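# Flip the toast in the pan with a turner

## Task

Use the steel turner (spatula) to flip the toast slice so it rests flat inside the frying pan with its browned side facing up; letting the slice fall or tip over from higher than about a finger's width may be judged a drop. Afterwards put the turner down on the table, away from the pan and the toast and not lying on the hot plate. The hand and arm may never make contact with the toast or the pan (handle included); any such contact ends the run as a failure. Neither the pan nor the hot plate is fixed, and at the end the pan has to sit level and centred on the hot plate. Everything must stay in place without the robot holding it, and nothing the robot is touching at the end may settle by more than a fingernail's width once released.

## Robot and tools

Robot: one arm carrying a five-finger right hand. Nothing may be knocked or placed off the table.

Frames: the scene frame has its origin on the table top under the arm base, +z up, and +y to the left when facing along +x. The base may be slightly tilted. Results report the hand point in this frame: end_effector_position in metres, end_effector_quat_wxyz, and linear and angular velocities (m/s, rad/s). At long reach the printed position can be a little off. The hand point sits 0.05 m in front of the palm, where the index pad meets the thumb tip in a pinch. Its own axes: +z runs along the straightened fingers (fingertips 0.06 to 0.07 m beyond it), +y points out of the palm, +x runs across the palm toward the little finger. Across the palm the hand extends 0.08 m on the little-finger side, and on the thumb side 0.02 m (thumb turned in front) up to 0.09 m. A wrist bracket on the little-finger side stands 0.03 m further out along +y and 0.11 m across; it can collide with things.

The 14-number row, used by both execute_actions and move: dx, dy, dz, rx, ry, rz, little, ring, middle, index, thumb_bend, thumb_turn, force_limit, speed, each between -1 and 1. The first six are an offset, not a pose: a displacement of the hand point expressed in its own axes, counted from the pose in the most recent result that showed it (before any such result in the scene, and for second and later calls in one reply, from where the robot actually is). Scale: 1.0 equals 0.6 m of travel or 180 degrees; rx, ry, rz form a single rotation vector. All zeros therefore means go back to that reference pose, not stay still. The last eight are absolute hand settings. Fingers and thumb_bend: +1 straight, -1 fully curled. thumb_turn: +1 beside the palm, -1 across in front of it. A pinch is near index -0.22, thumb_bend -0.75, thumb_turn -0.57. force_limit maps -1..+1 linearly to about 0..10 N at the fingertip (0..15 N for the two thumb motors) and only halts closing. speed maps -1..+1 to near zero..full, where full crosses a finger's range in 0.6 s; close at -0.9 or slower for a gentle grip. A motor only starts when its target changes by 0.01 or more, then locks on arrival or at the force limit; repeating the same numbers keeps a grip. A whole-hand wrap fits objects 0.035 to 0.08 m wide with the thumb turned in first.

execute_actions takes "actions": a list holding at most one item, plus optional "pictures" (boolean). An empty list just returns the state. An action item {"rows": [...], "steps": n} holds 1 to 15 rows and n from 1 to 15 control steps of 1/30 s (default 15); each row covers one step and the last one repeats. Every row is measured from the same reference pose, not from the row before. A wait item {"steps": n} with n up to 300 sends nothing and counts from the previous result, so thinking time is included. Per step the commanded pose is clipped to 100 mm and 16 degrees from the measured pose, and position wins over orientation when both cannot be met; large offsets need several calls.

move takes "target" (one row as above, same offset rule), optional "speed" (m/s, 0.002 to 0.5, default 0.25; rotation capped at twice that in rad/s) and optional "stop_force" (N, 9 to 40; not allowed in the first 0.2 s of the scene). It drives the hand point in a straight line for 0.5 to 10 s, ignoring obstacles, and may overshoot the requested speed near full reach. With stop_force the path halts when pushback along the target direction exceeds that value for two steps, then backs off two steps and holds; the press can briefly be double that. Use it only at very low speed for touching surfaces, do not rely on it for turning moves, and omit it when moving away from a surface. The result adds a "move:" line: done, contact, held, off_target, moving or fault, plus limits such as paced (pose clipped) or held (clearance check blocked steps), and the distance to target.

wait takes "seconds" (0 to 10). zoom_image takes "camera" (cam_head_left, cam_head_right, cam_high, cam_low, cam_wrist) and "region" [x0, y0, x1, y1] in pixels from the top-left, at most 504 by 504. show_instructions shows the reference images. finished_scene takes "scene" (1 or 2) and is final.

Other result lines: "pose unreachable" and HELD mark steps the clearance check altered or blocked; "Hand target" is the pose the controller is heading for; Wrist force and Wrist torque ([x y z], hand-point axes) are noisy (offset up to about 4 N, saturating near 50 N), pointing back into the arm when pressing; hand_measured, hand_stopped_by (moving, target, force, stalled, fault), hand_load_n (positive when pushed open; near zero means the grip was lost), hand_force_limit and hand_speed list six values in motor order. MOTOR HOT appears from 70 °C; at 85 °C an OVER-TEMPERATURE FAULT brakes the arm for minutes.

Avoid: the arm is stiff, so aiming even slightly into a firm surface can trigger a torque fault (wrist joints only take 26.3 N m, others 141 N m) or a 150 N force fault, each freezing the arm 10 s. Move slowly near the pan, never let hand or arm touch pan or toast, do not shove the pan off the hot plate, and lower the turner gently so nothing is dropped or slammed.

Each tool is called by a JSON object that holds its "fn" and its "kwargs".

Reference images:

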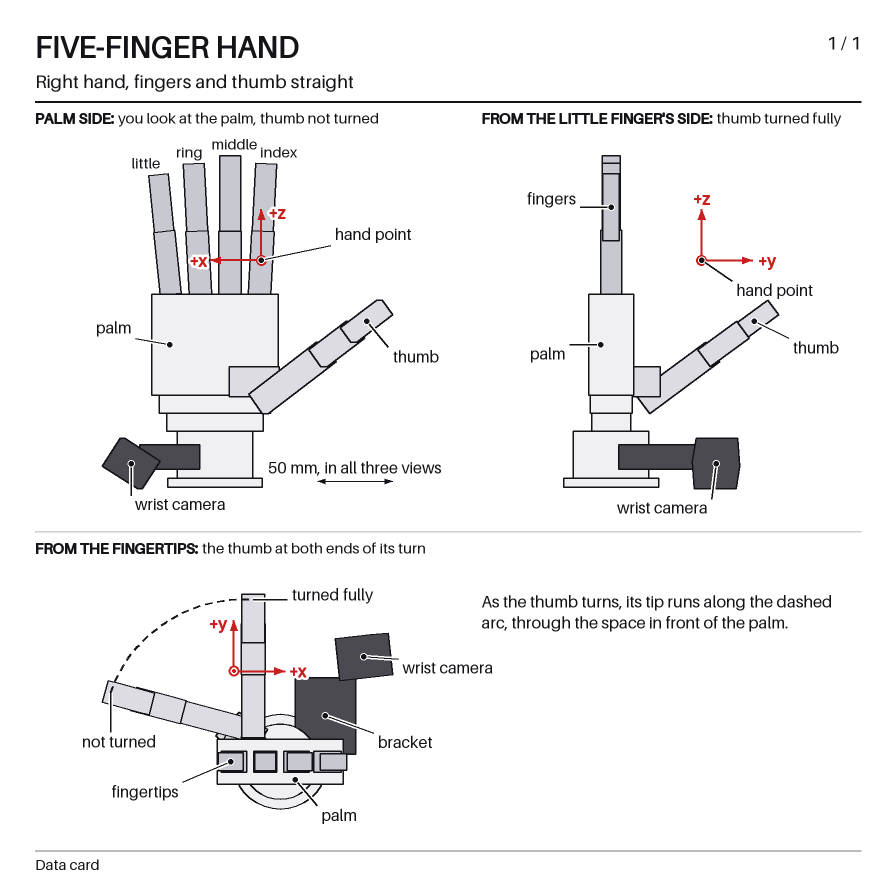

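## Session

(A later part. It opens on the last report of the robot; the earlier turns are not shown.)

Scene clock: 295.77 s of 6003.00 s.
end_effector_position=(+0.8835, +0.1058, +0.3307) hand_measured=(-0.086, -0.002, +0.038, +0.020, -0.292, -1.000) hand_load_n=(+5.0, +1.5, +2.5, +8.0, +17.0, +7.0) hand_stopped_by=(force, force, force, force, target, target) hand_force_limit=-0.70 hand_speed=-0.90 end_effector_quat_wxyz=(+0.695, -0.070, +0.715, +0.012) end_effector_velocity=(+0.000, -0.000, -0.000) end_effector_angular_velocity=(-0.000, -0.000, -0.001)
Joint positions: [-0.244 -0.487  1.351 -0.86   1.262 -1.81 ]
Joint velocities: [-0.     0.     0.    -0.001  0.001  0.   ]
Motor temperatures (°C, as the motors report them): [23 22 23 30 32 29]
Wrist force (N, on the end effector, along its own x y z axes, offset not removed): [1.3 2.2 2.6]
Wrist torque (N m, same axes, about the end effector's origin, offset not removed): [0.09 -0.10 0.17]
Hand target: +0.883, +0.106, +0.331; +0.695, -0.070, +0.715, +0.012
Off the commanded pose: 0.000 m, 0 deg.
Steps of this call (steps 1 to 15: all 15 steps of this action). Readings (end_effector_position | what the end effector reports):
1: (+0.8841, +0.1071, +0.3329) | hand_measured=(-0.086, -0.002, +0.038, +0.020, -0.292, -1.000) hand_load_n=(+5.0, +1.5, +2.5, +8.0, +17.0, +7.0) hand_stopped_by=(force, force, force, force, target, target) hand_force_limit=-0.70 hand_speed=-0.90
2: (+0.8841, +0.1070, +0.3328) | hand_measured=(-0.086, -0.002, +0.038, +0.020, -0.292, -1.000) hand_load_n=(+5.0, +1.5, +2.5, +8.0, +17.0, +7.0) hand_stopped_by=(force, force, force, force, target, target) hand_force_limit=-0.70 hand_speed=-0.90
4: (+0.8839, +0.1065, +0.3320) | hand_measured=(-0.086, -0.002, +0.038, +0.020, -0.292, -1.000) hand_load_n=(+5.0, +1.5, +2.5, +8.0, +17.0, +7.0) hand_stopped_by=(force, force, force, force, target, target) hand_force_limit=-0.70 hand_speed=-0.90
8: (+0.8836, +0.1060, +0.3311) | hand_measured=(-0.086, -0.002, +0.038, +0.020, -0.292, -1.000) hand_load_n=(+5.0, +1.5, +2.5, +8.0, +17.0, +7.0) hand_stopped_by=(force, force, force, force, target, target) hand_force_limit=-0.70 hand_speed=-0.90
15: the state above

{"fn": "execute_actions", "kwargs": {"actions": [{"rows":[[0.002,0,0,0,0,0,-0.3,-0.35,-0.35,-0.3,-0.3,-1,-0.7,-0.9],[0.0040,-0.0005,-0.0003,0,0,0,-0.3,-0.35,-0.35,-0.3,-0.3,-1,-0.7,-0.9]]}]}}

{"fn": "zoom_image", "kwargs": {"camera": "cam_head_left", "region": [285, 175, 355, 240]}}

{"fn": "zoom_image", "kwargs": {"camera": "cam_low", "region": [280, 200, 430, 320]}}

Scene clock: 301.87 s of 6003.00 s.
end_effector_position=(+0.8833, +0.1053, +0.3284) hand_measured=(-0.086, -0.002, +0.038, +0.020, -0.292, -1.000) hand_load_n=(+5.0, +1.5, +2.5, +8.0, +17.0, +7.0) hand_stopped_by=(force, force, force, force, target, target) hand_force_limit=-0.70 hand_speed=-0.90 end_effector_quat_wxyz=(+0.695, -0.070, +0.715, +0.012) end_effector_velocity=(-0.000, -0.000, -0.000) end_effector_angular_velocity=(-0.000, -0.000, +0.000)
Joint positions: [-0.246 -0.483  1.35  -0.863  1.26  -1.81 ]
Joint velocities: [-0.001  0.001  0.    -0.001 -0.001 -0.   ]
Motor temperatures (°C, as the motors report them): [23 22 23 30 32 29]
Wrist force (N, on the end effector, along its own x y z axes, offset not removed): [2.4 1.8 4.7]
Wrist torque (N m, same axes, about the end effector's origin, offset not removed): [-0.02 -0.15 0.13]
Hand target: +0.883, +0.105, +0.328; +0.695, -0.070, +0.715, +0.012
Off the commanded pose: 0.000 m, 0 deg.
Steps of this call (steps 1 to 90: nothing new was sent; then 2.60 s passed at rest; steps 91 to 105: all 15 steps of this action). Readings (end_effector_position | what the end effector reports):
91: (+0.8835, +0.1057, +0.3307) | hand_measured=(-0.086, -0.002, +0.038, +0.020, -0.292, -1.000) hand_load_n=(+5.0, +1.5, +2.5, +8.0, +17.0, +7.0) hand_stopped_by=(force, force, force, force, target, target) hand_force_limit=-0.70 hand_speed=-0.90
92: (+0.8834, +0.1057, +0.3305) | hand_measured=(-0.086, -0.002, +0.038, +0.020, -0.292, -1.000) hand_load_n=(+5.0, +1.5, +2.5, +8.0, +17.0, +7.0) hand_stopped_by=(force, force, force, force, target, target) hand_force_limit=-0.70 hand_speed=-0.90
94: (+0.8833, +0.1056, +0.3296) | hand_measured=(-0.086, -0.002, +0.038, +0.020, -0.292, -1.000) hand_load_n=(+5.0, +1.5, +2.5, +8.0, +17.0, +7.0) hand_stopped_by=(force, force, force, force, target, target) hand_force_limit=-0.70 hand_speed=-0.90
98: (+0.8833, +0.1054, +0.3288) | hand_measured=(-0.086, -0.002, +0.038, +0.020, -0.292, -1.000) hand_load_n=(+5.0, +1.5, +2.5, +8.0, +17.0, +7.0) hand_stopped_by=(force, force, force, force, target, target) hand_force_limit=-0.70 hand_speed=-0.90
105: the state above

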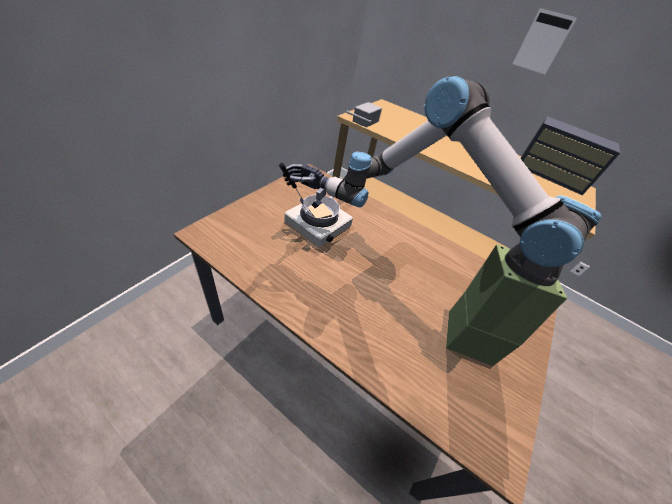

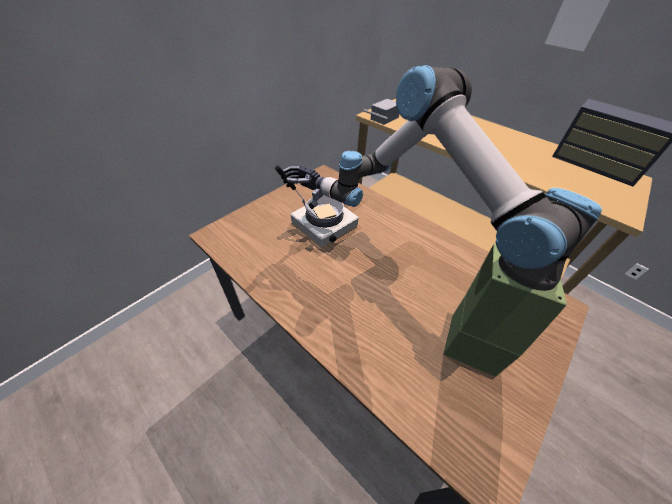

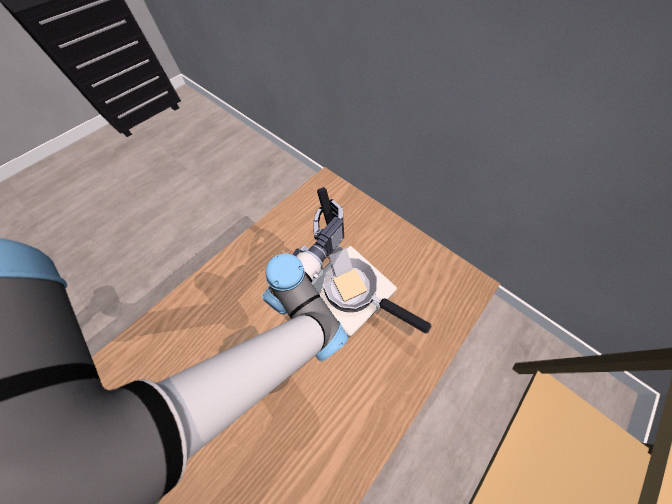

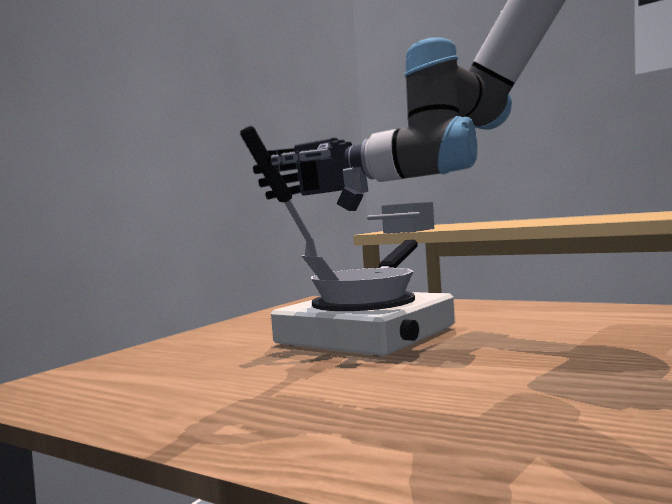

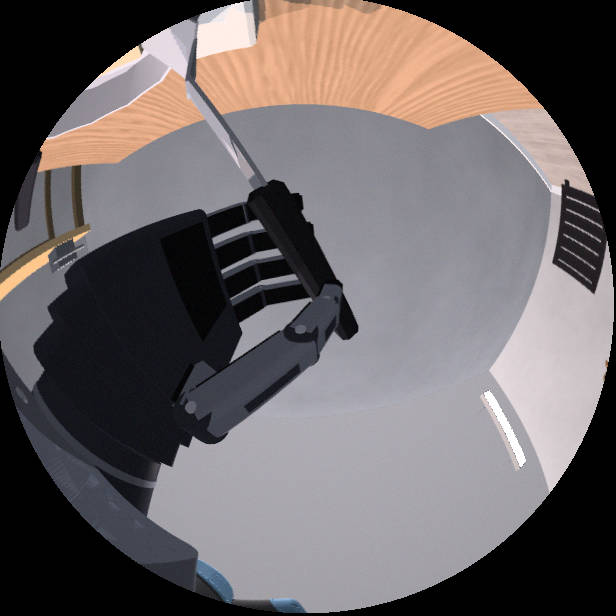

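Region (285, 175, 355, 240) of cam_head_left's 672x504 image, scaled by 7.200, with more detail than that image has; it fills the top 468 rows of this view, and the rest is white.

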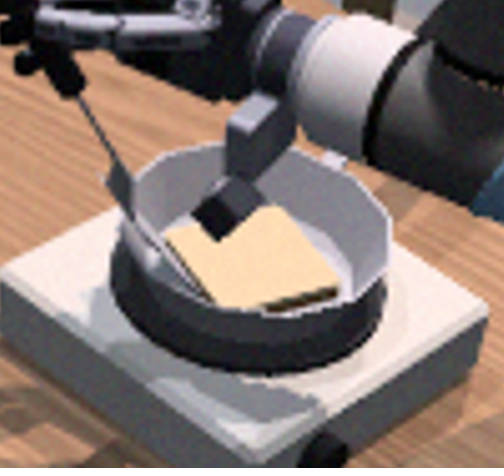

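Region (280, 200, 430, 320) of cam_low's 672x504 image, scaled by 3.360, with more detail than that image has; it fills the top 403 rows of this view, and the rest is white.

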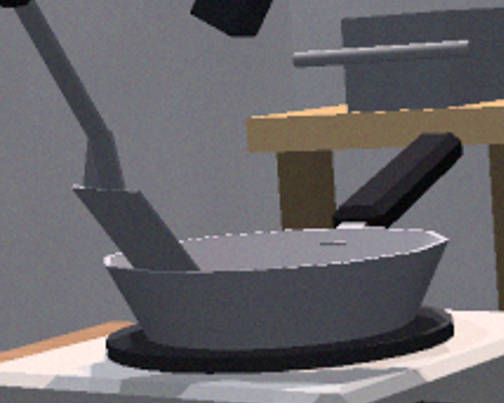

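{"fn": "execute_actions", "kwargs": {"actions": [{"rows":[[0.002,0,0,0,0,0,-0.3,-0.35,-0.35,-0.3,-0.3,-1,-0.7,-0.9],[0.0035,0,0,0,0,0,-0.3,-0.35,-0.35,-0.3,-0.3,-1,-0.7,-0.9]]}], "pictures": false}}

Scene clock: 308.73 s of 6003.00 s.
end_effector_position=(+0.8833, +0.1051, +0.3264) hand_measured=(-0.086, -0.002, +0.038, +0.020, -0.292, -1.000) hand_load_n=(+5.0, +1.5, +2.5, +8.0, +17.0, +7.0) hand_stopped_by=(force, force, force, force, target, target) hand_force_limit=-0.70 hand_speed=-0.90 end_effector_quat_wxyz=(+0.695, -0.070, +0.715, +0.012) end_effector_velocity=(-0.000, +0.000, -0.000) end_effector_angular_velocity=(+0.000, +0.000, -0.000)
Joint positions: [-0.246 -0.479  1.349 -0.865  1.26  -1.81 ]
Joint velocities: [ 0.     0.     0.    -0.     0.001  0.   ]
Motor temperatures (°C, as the motors report them): [23 22 23 30 32 29]
Wrist force (N, on the end effector, along its own x y z axes, offset not removed): [2.2 2.5 2.6]
Wrist torque (N m, same axes, about the end effector's origin, offset not removed): [0.19 -0.01 0.15]
Hand target: +0.883, +0.105, +0.326; +0.695, -0.070, +0.715, +0.012
Off the commanded pose: 0.000 m, 0 deg.
Steps of this call (steps 1 to 90: nothing new was sent; then 3.37 s passed at rest; steps 91 to 105: all 15 steps of this action). Readings (end_effector_position | what the end effector reports):
91: (+0.8833, +0.1052, +0.3284) | hand_measured=(-0.086, -0.002, +0.038, +0.020, -0.292, -1.000) hand_load_n=(+5.0, +1.5, +2.5, +8.0, +17.0, +7.0) hand_stopped_by=(force, force, force, force, target, target) hand_force_limit=-0.70 hand_speed=-0.90
92: (+0.8833, +0.1052, +0.3282) | hand_measured=(-0.086, -0.002, +0.038, +0.020, -0.292, -1.000) hand_load_n=(+5.0, +1.5, +2.5, +8.0, +17.0, +7.0) hand_stopped_by=(force, force, force, force, target, target) hand_force_limit=-0.70 hand_speed=-0.90
94: (+0.8833, +0.1052, +0.3275) | hand_measured=(-0.086, -0.002, +0.038, +0.020, -0.292, -1.000) hand_load_n=(+5.0, +1.5, +2.5, +8.0, +17.0, +7.0) hand_stopped_by=(force, force, force, force, target, target) hand_force_limit=-0.70 hand_speed=-0.90
98: (+0.8833, +0.1051, +0.3267) | hand_measured=(-0.086, -0.002, +0.038, +0.020, -0.292, -1.000) hand_load_n=(+5.0, +1.5, +2.5, +8.0, +17.0, +7.0) hand_stopped_by=(force, force, force, force, target, target) hand_force_limit=-0.70 hand_speed=-0.90
105: the state above

{"fn": "execute_actions", "kwargs": {"actions": [{"rows":[[0.002,0,0,0,0,0,-0.3,-0.35,-0.35,-0.3,-0.3,-1,-0.7,-0.9],[0.0035,0,0,0,0,0,-0.3,-0.35,-0.35,-0.3,-0.3,-1,-0.7,-0.9]]}], "pictures": false}}

Scene clock: 312.67 s of 6003.00 s.
end_effector_position=(+0.8832, +0.1049, +0.3243) hand_measured=(-0.086, -0.002, +0.038, +0.020, -0.292, -1.000) hand_load_n=(+5.0, +1.5, +2.5, +8.0, +17.0, +7.0) hand_stopped_by=(force, force, force, force, target, target) hand_force_limit=-0.70 hand_speed=-0.90 end_effector_quat_wxyz=(+0.695, -0.070, +0.715, +0.012) end_effector_velocity=(-0.000, -0.000, -0.001) end_effector_angular_velocity=(+0.000, +0.000, -0.001)
Joint positions: [-0.247 -0.476  1.347 -0.867  1.259 -1.81 ]
Joint velocities: [-0.     0.001 -0.    -0.     0.001  0.   ]
Motor temperatures (°C, as the motors report them): [23 22 23 30 32 29]
Wrist force (N, on the end effector, along its own x y z axes, offset not removed): [-0.1 3.8 1.7]
Wrist torque (N m, same axes, about the end effector's origin, offset not removed): [0.52 0.14 0.04]
Hand target: +0.883, +0.105, +0.324; +0.695, -0.070, +0.715, +0.012
Off the commanded pose: 0.000 m, 0 deg.
Steps of this call (steps 1 to 90: nothing new was sent; then 0.43 s passed at rest; steps 91 to 105: all 15 steps of this action). Readings (end_effector_position | what the end effector reports):
91: (+0.8833, +0.1051, +0.3263) | hand_measured=(-0.086, -0.002, +0.038, +0.020, -0.292, -1.000) hand_load_n=(+5.0, +1.5, +2.5, +8.0, +17.0, +7.0) hand_stopped_by=(force, force, force, force, target, target) hand_force_limit=-0.70 hand_speed=-0.90
92: (+0.8833, +0.1051, +0.3262) | hand_measured=(-0.086, -0.002, +0.038, +0.020, -0.292, -1.000) hand_load_n=(+5.0, +1.5, +2.5, +8.0, +17.0, +7.0) hand_stopped_by=(force, force, force, force, target, target) hand_force_limit=-0.70 hand_speed=-0.90
94: (+0.8832, +0.1050, +0.3255) | hand_measured=(-0.086, -0.002, +0.038, +0.020, -0.292, -1.000) hand_load_n=(+5.0, +1.5, +2.5, +8.0, +17.0, +7.0) hand_stopped_by=(force, force, force, force, target, target) hand_force_limit=-0.70 hand_speed=-0.90
98: (+0.8832, +0.1049, +0.3247) | hand_measured=(-0.086, -0.002, +0.038, +0.020, -0.292, -1.000) hand_load_n=(+5.0, +1.5, +2.5, +8.0, +17.0, +7.0) hand_stopped_by=(force, force, force, force, target, target) hand_force_limit=-0.70 hand_speed=-0.90
105: the state above

{"fn": "execute_actions", "kwargs": {"actions": [{"rows":[[0.002,0,0,0,0,0,-0.3,-0.35,-0.35,-0.3,-0.3,-1,-0.7,-0.9],[0.0035,0,0,0,0,0,-0.3,-0.35,-0.35,-0.3,-0.3,-1,-0.7,-0.9]]}], "pictures": false}}

Scene clock: 316.40 s of 6003.00 s.
end_effector_position=(+0.8832, +0.1047, +0.3223) hand_measured=(-0.086, -0.002, +0.038, +0.020, -0.292, -1.000) hand_load_n=(+3.0, +1.0, +3.0, +9.5, +16.0, +7.0) hand_stopped_by=(force, force, force, force, target, target) hand_force_limit=-0.70 hand_speed=-0.90 end_effector_quat_wxyz=(+0.695, -0.070, +0.715, +0.012) end_effector_velocity=(-0.000, -0.000, -0.000) end_effector_angular_velocity=(-0.000, -0.000, +0.001)
Joint positions: [-0.248 -0.472  1.346 -0.869  1.258 -1.81 ]
Joint velocities: [-0.001  0.001 -0.    -0.001 -0.002 -0.   ]
Motor temperatures (°C, as the motors report them): [23 22 23 30 32 29]
Wrist force (N, on the end effector, along its own x y z axes, offset not removed): [1.4 1.5 1.2]
Wrist torque (N m, same axes, about the end effector's origin, offset not removed): [0.10 -0.46 0.34]
Hand target: +0.883, +0.105, +0.322; +0.695, -0.070, +0.715, +0.012
Off the commanded pose: 0.000 m, 0 deg.
Steps of this call (steps 1 to 90: nothing new was sent; then 0.23 s passed at rest; steps 91 to 105: all 15 steps of this action). Readings (end_effector_position | what the end effector reports):
91: (+0.8832, +0.1049, +0.3243) | hand_measured=(-0.086, -0.002, +0.038, +0.020, -0.292, -1.000) hand_load_n=(+5.0, +1.5, +2.5, +8.0, +17.0, +7.0) hand_stopped_by=(force, force, force, force, target, target) hand_force_limit=-0.70 hand_speed=-0.90
92: (+0.8832, +0.1049, +0.3241) | hand_measured=(-0.086, -0.002, +0.038, +0.020, -0.292, -1.000) hand_load_n=(+5.0, +1.5, +2.5, +8.0, +17.0, +7.0) hand_stopped_by=(force, force, force, force, target, target) hand_force_limit=-0.70 hand_speed=-0.90
94: (+0.8832, +0.1048, +0.3235) | hand_measured=(-0.086, -0.002, +0.038, +0.020, -0.292, -1.000) hand_load_n=(+4.5, +1.5, +2.5, +8.5, +17.0, +7.5) hand_stopped_by=(force, force, force, force, target, target) hand_force_limit=-0.70 hand_speed=-0.90
98: (+0.8832, +0.1048, +0.3227) | hand_measured=(-0.086, -0.002, +0.038, +0.020, -0.292, -1.000) hand_load_n=(+3.5, +1.0, +2.5, +9.0, +16.5, +7.5) hand_stopped_by=(force, force, force, force, target, target) hand_force_limit=-0.70 hand_speed=-0.90
105: the state above

{"fn": "move", "kwargs": {"target": [0.0002,-0.0172,-0.0103,0,0,0,-0.3,-0.35,-0.35,-0.3,-0.3,-1,-0.7,-0.9], "speed": 0.01}}

{"fn": "zoom_image", "kwargs": {"camera": "cam_high", "region": [310, 230, 400, 320]}}

{"fn": "zoom_image", "kwargs": {"camera": "cam_head_right", "region": [290, 175, 360, 240]}}

Scene clock: 327.37 s of 6003.00 s.
end_effector_position=(+0.8783, +0.0941, +0.3232) hand_measured=(-0.086, -0.002, +0.038, +0.020, -0.292, -1.000) hand_load_n=(+4.0, +1.5, +2.5, +9.0, +16.5, +6.5) hand_stopped_by=(force, force, force, force, target, target) hand_force_limit=-0.70 hand_speed=-0.90 end_effector_quat_wxyz=(+0.695, -0.070, +0.715, +0.012) end_effector_velocity=(-0.001, -0.002, +0.000) end_effector_angular_velocity=(-0.000, -0.000, +0.001)
Joint positions: [-0.266 -0.484  1.367 -0.878  1.24  -1.811]
Joint velocities: [-0.004 -0.002  0.004 -0.002 -0.005 -0.   ]
Motor temperatures (°C, as the motors report them): [23 22 23 30 32 29]
Wrist force (N, on the end effector, along its own x y z axes, offset not removed): [-3.6 0.9 2.5]
Wrist torque (N m, same axes, about the end effector's origin, offset not removed): [-0.05 0.50 -0.11]
Hand target: +0.878, +0.094, +0.323; +0.695, -0.070, +0.715, +0.012
Off the commanded pose: 0.000 m, 0 deg.
After step 90, 6.53 s passed at rest.
move: done

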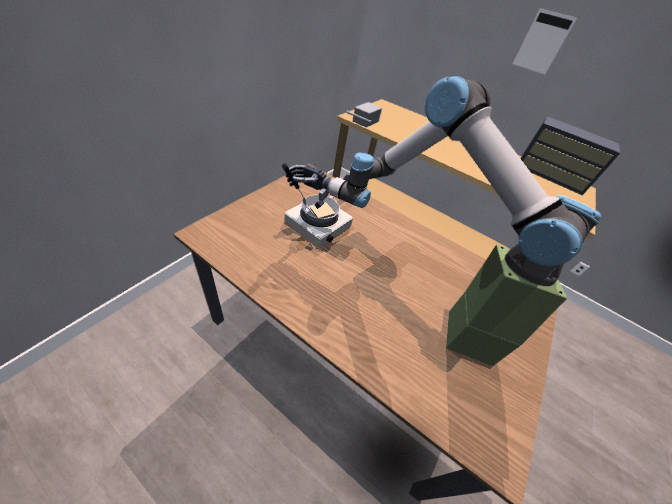

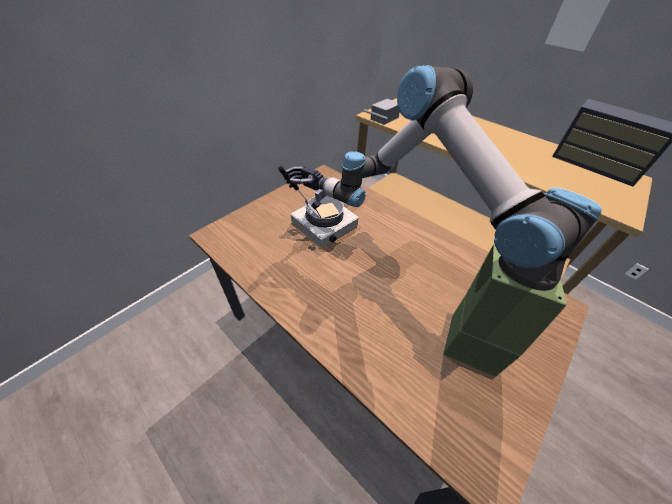

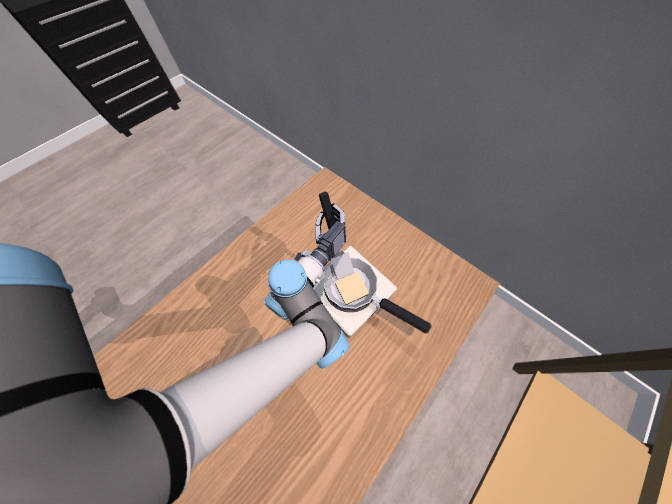

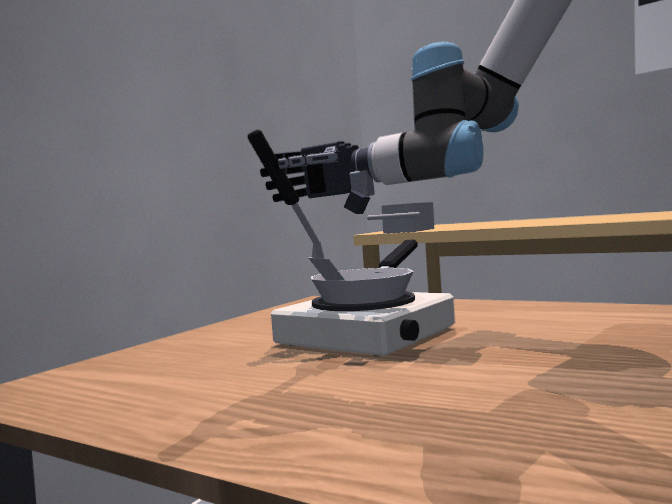

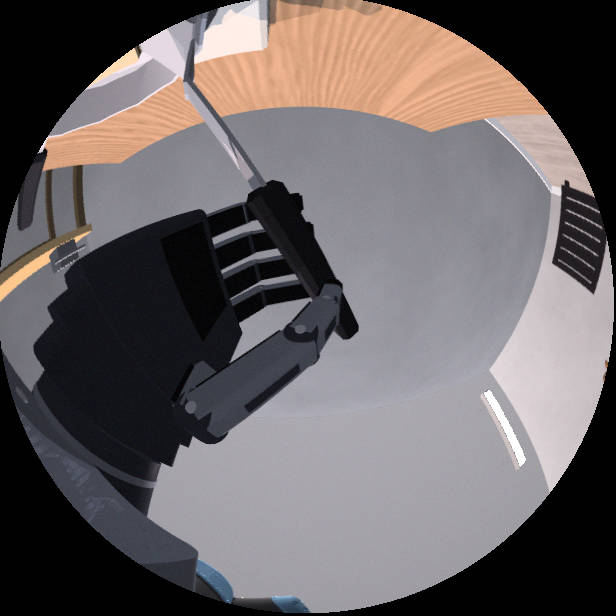

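Region (310, 230, 400, 320) of cam_high's 672x504 image, scaled by 5.600, with more detail than that image has.

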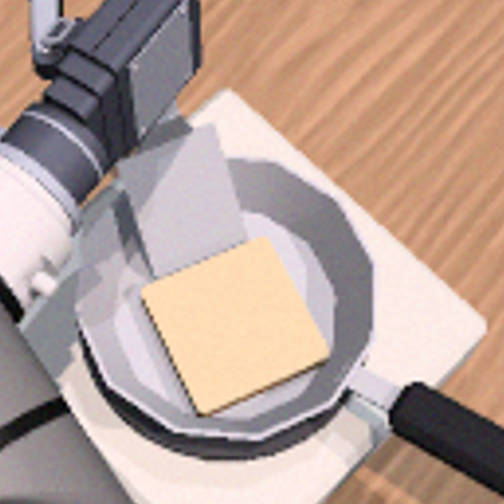

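Region (290, 175, 360, 240) of cam_head_right's 672x504 image, scaled by 7.200, with more detail than that image has; it fills the top 468 rows of this view, and the rest is white.

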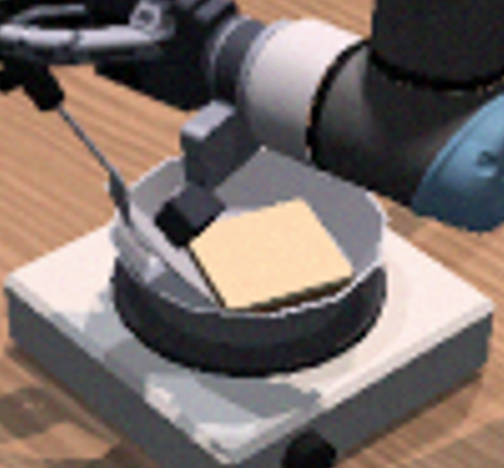

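{"fn": "move", "kwargs": {"target": [0.0268,0.0577,0.034,-0.0007,0.0256,-0.0428,-0.3,-0.35,-0.35,-0.3,-0.3,-1,-0.7,-0.9], "speed": 0.03}}

{"fn": "zoom_image", "kwargs": {"camera": "cam_high", "region": [310, 230, 400, 320]}}

{"fn": "zoom_image", "kwargs": {"camera": "cam_head_right", "region": [290, 175, 360, 240]}}

{"fn": "zoom_image", "kwargs": {"camera": "cam_low", "region": [280, 200, 430, 320]}}

Scene clock: 341.23 s of 6003.00 s.
end_effector_position=(+0.8941, +0.1291, +0.3038) hand_measured=(-0.086, -0.002, +0.038, +0.020, -0.292, -1.000) hand_load_n=(+4.5, +1.5, +2.5, +8.5, +17.0, +6.0) hand_stopped_by=(force, force, force, force, target, target) hand_force_limit=-0.70 hand_speed=-0.90 end_effector_quat_wxyz=(+0.665, -0.119, +0.736, -0.037) end_effector_velocity=(+0.001, +0.002, -0.001) end_effector_angular_velocity=(-0.006, +0.004, +0.000)
Joint positions: [-0.206 -0.453  1.274 -0.738  1.323 -1.964]
Joint velocities: [ 0.004  0.002 -0.005  0.008  0.005 -0.006]
Motor temperatures (°C, as the motors report them): [23 22 23 30 32 29]
Wrist force (N, on the end effector, along its own x y z axes, offset not removed): [3.2 0.5 4.3]
Wrist torque (N m, same axes, about the end effector's origin, offset not removed): [-0.03 -0.35 0.21]
Hand target: +0.894, +0.129, +0.304; +0.665, -0.119, +0.736, -0.037
Off the commanded pose: 0.000 m, 0 deg.
After step 90, 7.97 s passed at rest.
move: done

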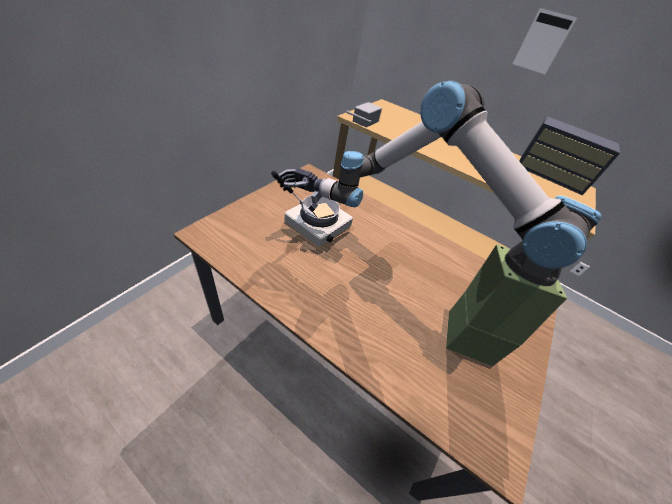

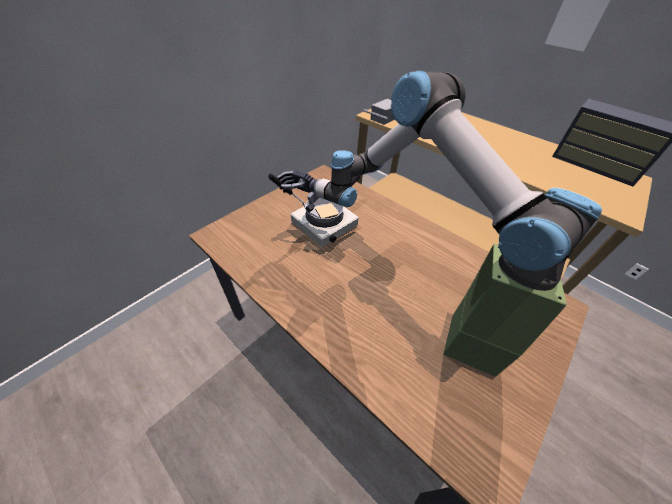

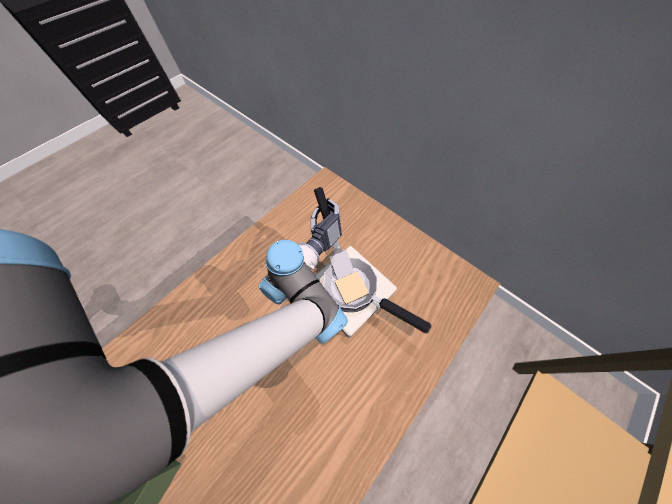

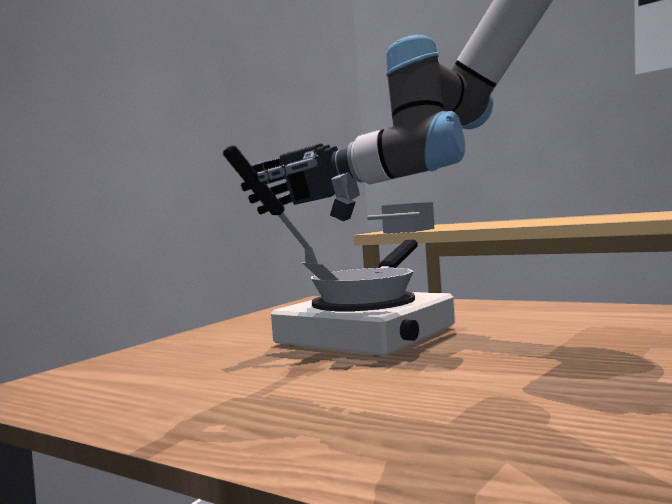

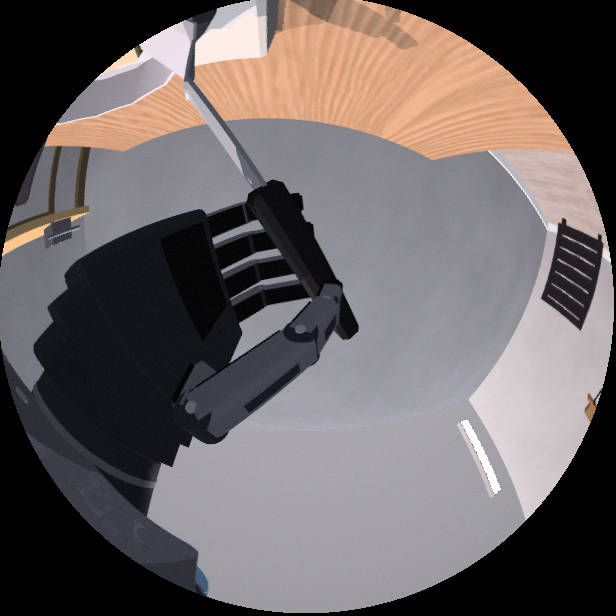

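Region (310, 230, 400, 320) of cam_high's 672x504 image, scaled by 5.600, with more detail than that image has.

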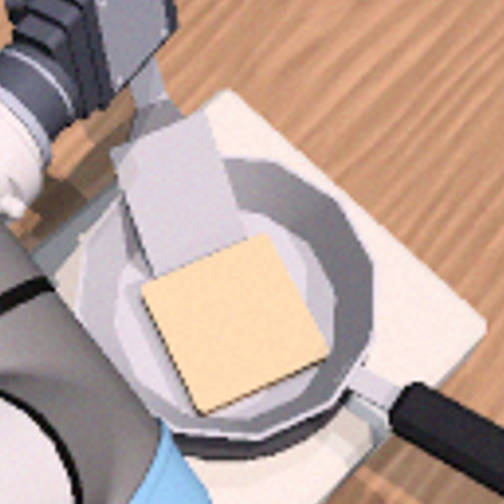

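Region (290, 175, 360, 240) of cam_head_right's 672x504 image, scaled by 7.200, with more detail than that image has; it fills the top 468 rows of this view, and the rest is white.

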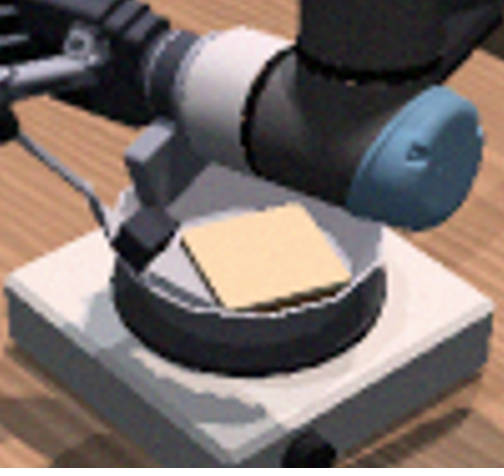

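Region (280, 200, 430, 320) of cam_low's 672x504 image, scaled by 3.360, with more detail than that image has; it fills the top 403 rows of this view, and the rest is white.

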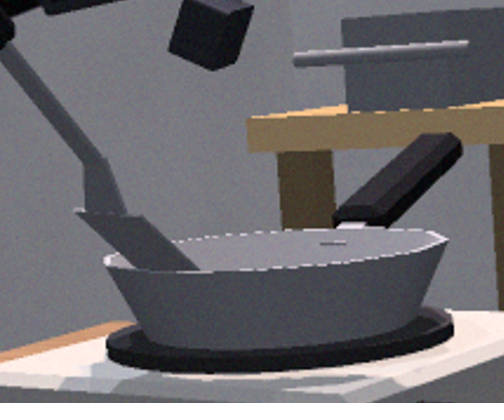

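{"fn": "execute_actions", "kwargs": {"actions": [{"rows":[[-0.0004,0.0014,0.0008,0,0,0,-0.3,-0.35,-0.35,-0.3,-0.3,-1,-0.7,-0.9],[-0.0004,0.0014,0.0008,0,0,0,-0.3,-0.35,-0.35,-0.3,-0.3,-1,-0.7,-0.9],[0.0028,0.0021,0.0012,0,0,0,-0.3,-0.35,-0.35,-0.3,-0.3,-1,-0.7,-0.9]]}], "pictures": false}}

Scene clock: 353.97 s of 6003.00 s.
end_effector_position=(+0.8945, +0.1300, +0.3019) hand_measured=(-0.086, -0.002, +0.038, +0.020, -0.292, -1.000) hand_load_n=(+4.5, +1.5, +2.5, +8.5, +17.0, +6.0) hand_stopped_by=(force, force, force, force, target, target) hand_force_limit=-0.70 hand_speed=-0.90 end_effector_quat_wxyz=(+0.665, -0.119, +0.736, -0.037) end_effector_velocity=(+0.000, -0.000, -0.001) end_effector_angular_velocity=(+0.001, -0.000, -0.001)
Joint positions: [-0.205 -0.448  1.271 -0.739  1.324 -1.964]
Joint velocities: [-0.     0.001 -0.001 -0.001  0.     0.001]
Motor temperatures (°C, as the motors report them): [23 22 23 30 32 29]
Wrist force (N, on the end effector, along its own x y z axes, offset not removed): [1.6 2.6 0.7]
Wrist torque (N m, same axes, about the end effector's origin, offset not removed): [0.27 -0.07 0.12]
Hand target: +0.895, +0.130, +0.302; +0.665, -0.119, +0.736, -0.037
Off the commanded pose: 0.000 m, 0 deg.
Steps of this call (steps 1 to 90: nothing new was sent; then 9.23 s passed at rest; steps 91 to 105: all 15 steps of this action). Readings (end_effector_position | what the end effector reports):
91: (+0.8942, +0.1293, +0.3037) | hand_measured=(-0.086, -0.002, +0.038, +0.020, -0.292, -1.000) hand_load_n=(+4.5, +1.5, +2.5, +8.5, +17.0, +6.0) hand_stopped_by=(force, force, force, force, target, target) hand_force_limit=-0.70 hand_speed=-0.90
92: (+0.8943, +0.1294, +0.3037) | hand_measured=(-0.086, -0.002, +0.038, +0.020, -0.292, -1.000) hand_load_n=(+4.5, +1.5, +2.5, +8.5, +17.0, +6.0) hand_stopped_by=(force, force, force, force, target, target) hand_force_limit=-0.70 hand_speed=-0.90
94: (+0.8943, +0.1296, +0.3034) | hand_measured=(-0.086, -0.002, +0.038, +0.020, -0.292, -1.000) hand_load_n=(+4.5, +1.5, +2.5, +8.5, +17.0, +6.0) hand_stopped_by=(force, force, force, force, target, target) hand_force_limit=-0.70 hand_speed=-0.90
98: (+0.8944, +0.1299, +0.3023) | hand_measured=(-0.086, -0.002, +0.038, +0.020, -0.292, -1.000) hand_load_n=(+4.5, +1.5, +2.5, +8.5, +17.0, +6.0) hand_stopped_by=(force, force, force, force, target, target) hand_force_limit=-0.70 hand_speed=-0.90
105: the state above

{"fn": "execute_actions", "kwargs": {"actions": [{"rows":[[0.0028,0.0006,0.0003,0,0,0,-0.3,-0.35,-0.35,-0.3,-0.3,-1,-0.7,-0.9]]}], "pictures": false}}

Scene clock: 360.30 s of 6003.00 s.
end_effector_position=(+0.8945, +0.1300, +0.3002) hand_measured=(-0.086, -0.002, +0.038, +0.020, -0.292, -1.000) hand_load_n=(+3.5, +1.5, +2.5, +9.5, +16.0, +7.0) hand_stopped_by=(force, force, force, force, target, target) hand_force_limit=-0.70 hand_speed=-0.90 end_effector_quat_wxyz=(+0.665, -0.119, +0.736, -0.037) end_effector_velocity=(-0.000, -0.000, -0.001) end_effector_angular_velocity=(-0.001, +0.001, +0.000)
Joint positions: [-0.205 -0.445  1.269 -0.74   1.323 -1.964]
Joint velocities: [-0.     0.001  0.    -0.    -0.    -0.001]
Motor temperatures (°C, as the motors report them): [23 22 23 30 32 29]
Wrist force (N, on the end effector, along its own x y z axes, offset not removed): [-2.7 -0.7 2.0]
Wrist torque (N m, same axes, about the end effector's origin, offset not removed): [-0.29 0.18 -0.11]
Hand target: +0.895, +0.130, +0.300; +0.665, -0.119, +0.736, -0.037
Off the commanded pose: 0.000 m, 0 deg.
Steps of this call (steps 1 to 90: nothing new was sent; then 2.83 s passed at rest; steps 91 to 105: all 15 steps of this action). Readings (end_effector_position | what the end effector reports):
91: (+0.8945, +0.1300, +0.3018) | hand_measured=(-0.086, -0.002, +0.038, +0.020, -0.292, -1.000) hand_load_n=(+4.5, +1.5, +2.5, +8.5, +17.0, +6.0) hand_stopped_by=(force, force, force, force, target, target) hand_force_limit=-0.70 hand_speed=-0.90
92: (+0.8945, +0.1300, +0.3016) | hand_measured=(-0.086, -0.002, +0.038, +0.020, -0.292, -1.000) hand_load_n=(+4.5, +1.5, +2.5, +8.5, +17.0, +6.0) hand_stopped_by=(force, force, force, force, target, target) hand_force_limit=-0.70 hand_speed=-0.90
94: (+0.8945, +0.1301, +0.3011) | hand_measured=(-0.086, -0.002, +0.038, +0.020, -0.292, -1.000) hand_load_n=(+4.5, +1.5, +2.5, +8.5, +16.5, +6.0) hand_stopped_by=(force, force, force, force, target, target) hand_force_limit=-0.70 hand_speed=-0.90
98: (+0.8945, +0.1301, +0.3005) | hand_measured=(-0.086, -0.002, +0.038, +0.020, -0.292, -1.000) hand_load_n=(+4.0, +1.5, +2.5, +9.0, +16.5, +6.5) hand_stopped_by=(force, force, force, force, target, target) hand_force_limit=-0.70 hand_speed=-0.90
105: the state above

Contact. Advance 15 mm.

{"fn": "move", "kwargs": {"target": [0.0057,-0.0208,-0.0125,0,0,0,-0.3,-0.35,-0.35,-0.3,-0.3,-1,-0.7,-0.9], "speed": 0.02}}

{"fn": "zoom_image", "kwargs": {"camera": "cam_high", "region": [310, 230, 400, 320]}}

{"fn": "zoom_image", "kwargs": {"camera": "cam_head_right", "region": [290, 175, 360, 240]}}

{"fn": "zoom_image", "kwargs": {"camera": "cam_low", "region": [280, 200, 430, 320]}}

Scene clock: 366.17 s of 6003.00 s.
end_effector_position=(+0.8885, +0.1166, +0.3004) hand_measured=(-0.086, -0.002, +0.038, +0.020, -0.292, -1.000) hand_load_n=(+3.5, +1.5, +3.0, +9.5, +16.0, +7.0) hand_stopped_by=(force, force, force, force, target, target) hand_force_limit=-0.70 hand_speed=-0.90 end_effector_quat_wxyz=(+0.665, -0.119, +0.736, -0.037) end_effector_velocity=(-0.001, -0.002, -0.000) end_effector_angular_velocity=(-0.001, -0.000, -0.001)
Joint positions: [-0.227 -0.46   1.297 -0.754  1.302 -1.966]
Joint velocities: [-0.004 -0.002  0.005 -0.002 -0.003 -0.001]
Motor temperatures (°C, as the motors report them): [23 22 23 30 32 29]
Wrist force (N, on the end effector, along its own x y z axes, offset not removed): [0.1 1.9 2.6]
Wrist torque (N m, same axes, about the end effector's origin, offset not removed): [0.31 0.02 -0.19]
Hand target: +0.888, +0.116, +0.300; +0.665, -0.119, +0.736, -0.037
Off the commanded pose: 0.000 m, 0 deg.
After step 90, 1.83 s passed at rest.
move: done

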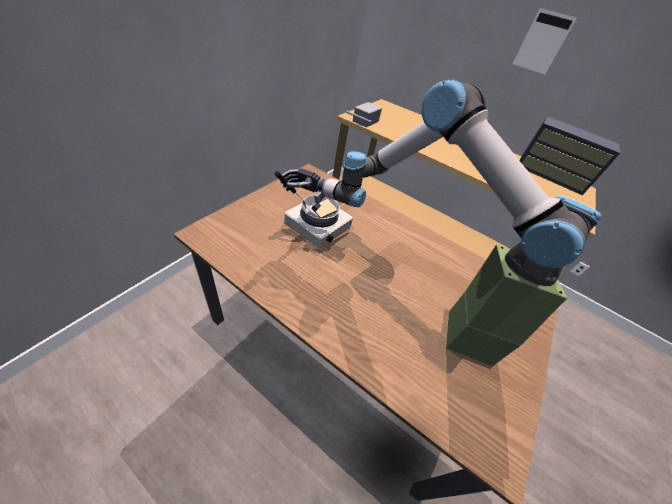

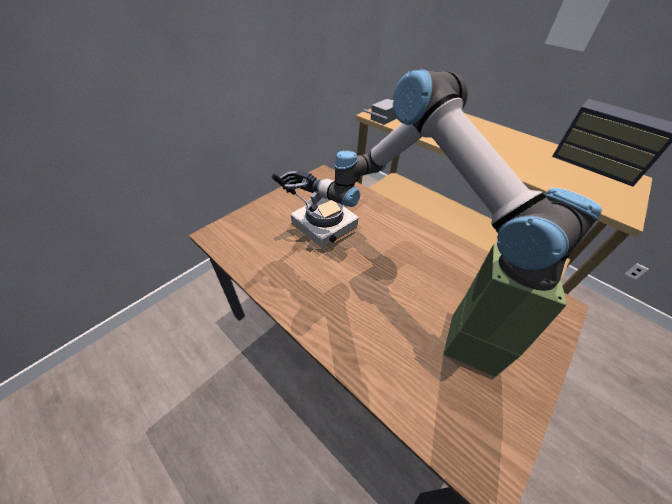

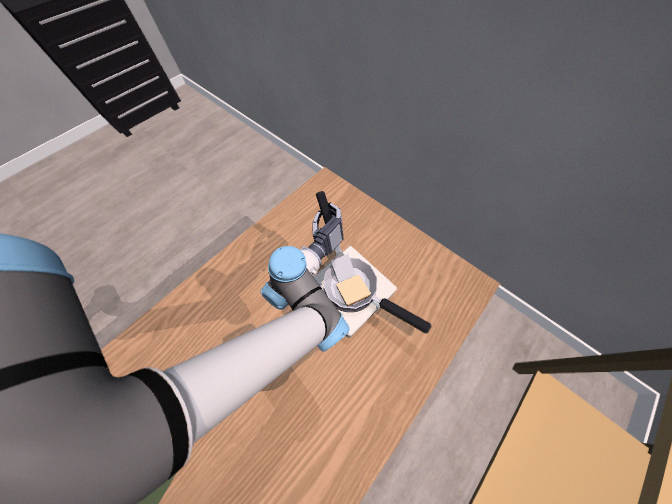

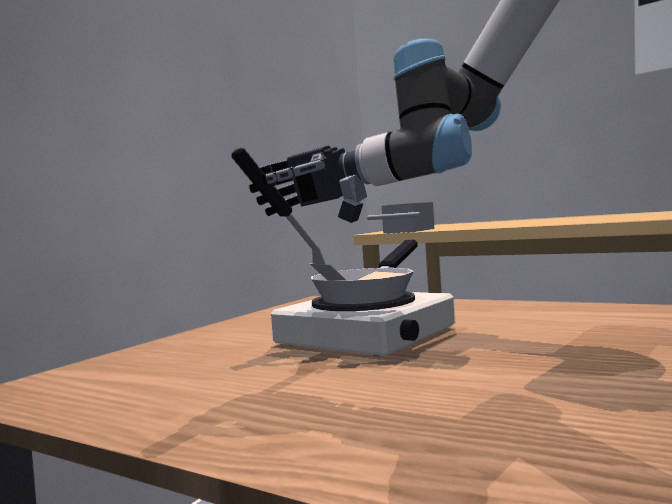

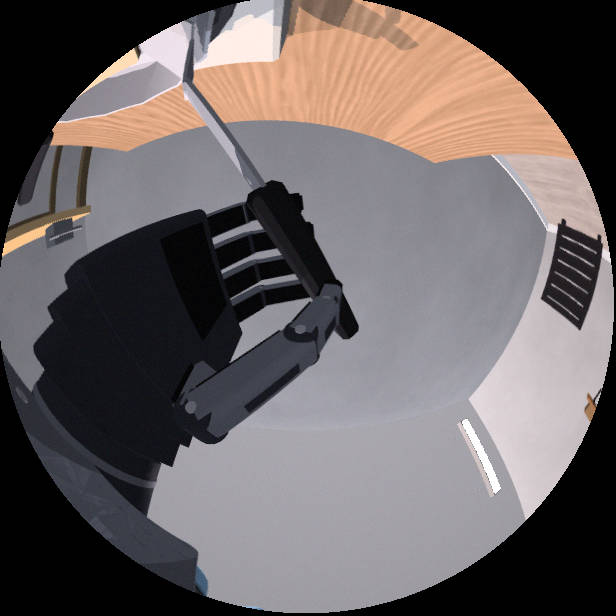

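Region (310, 230, 400, 320) of cam_high's 672x504 image, scaled by 5.600, with more detail than that image has.

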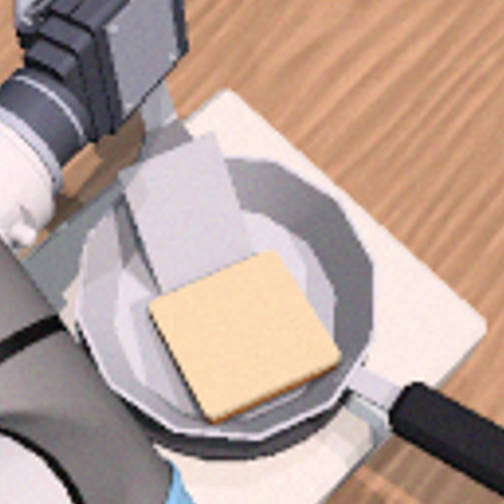

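Region (290, 175, 360, 240) of cam_head_right's 672x504 image, scaled by 7.200, with more detail than that image has; it fills the top 468 rows of this view, and the rest is white.

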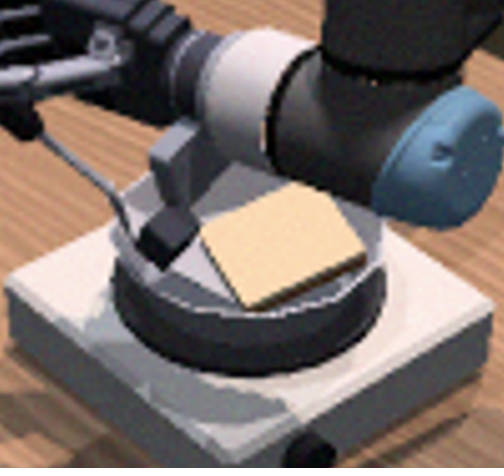

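Region (280, 200, 430, 320) of cam_low's 672x504 image, scaled by 3.360, with more detail than that image has; it fills the top 403 rows of this view, and the rest is white.

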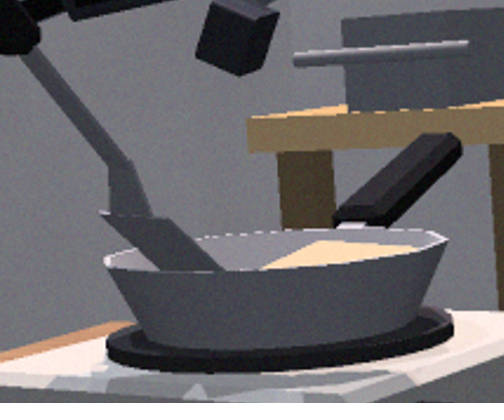

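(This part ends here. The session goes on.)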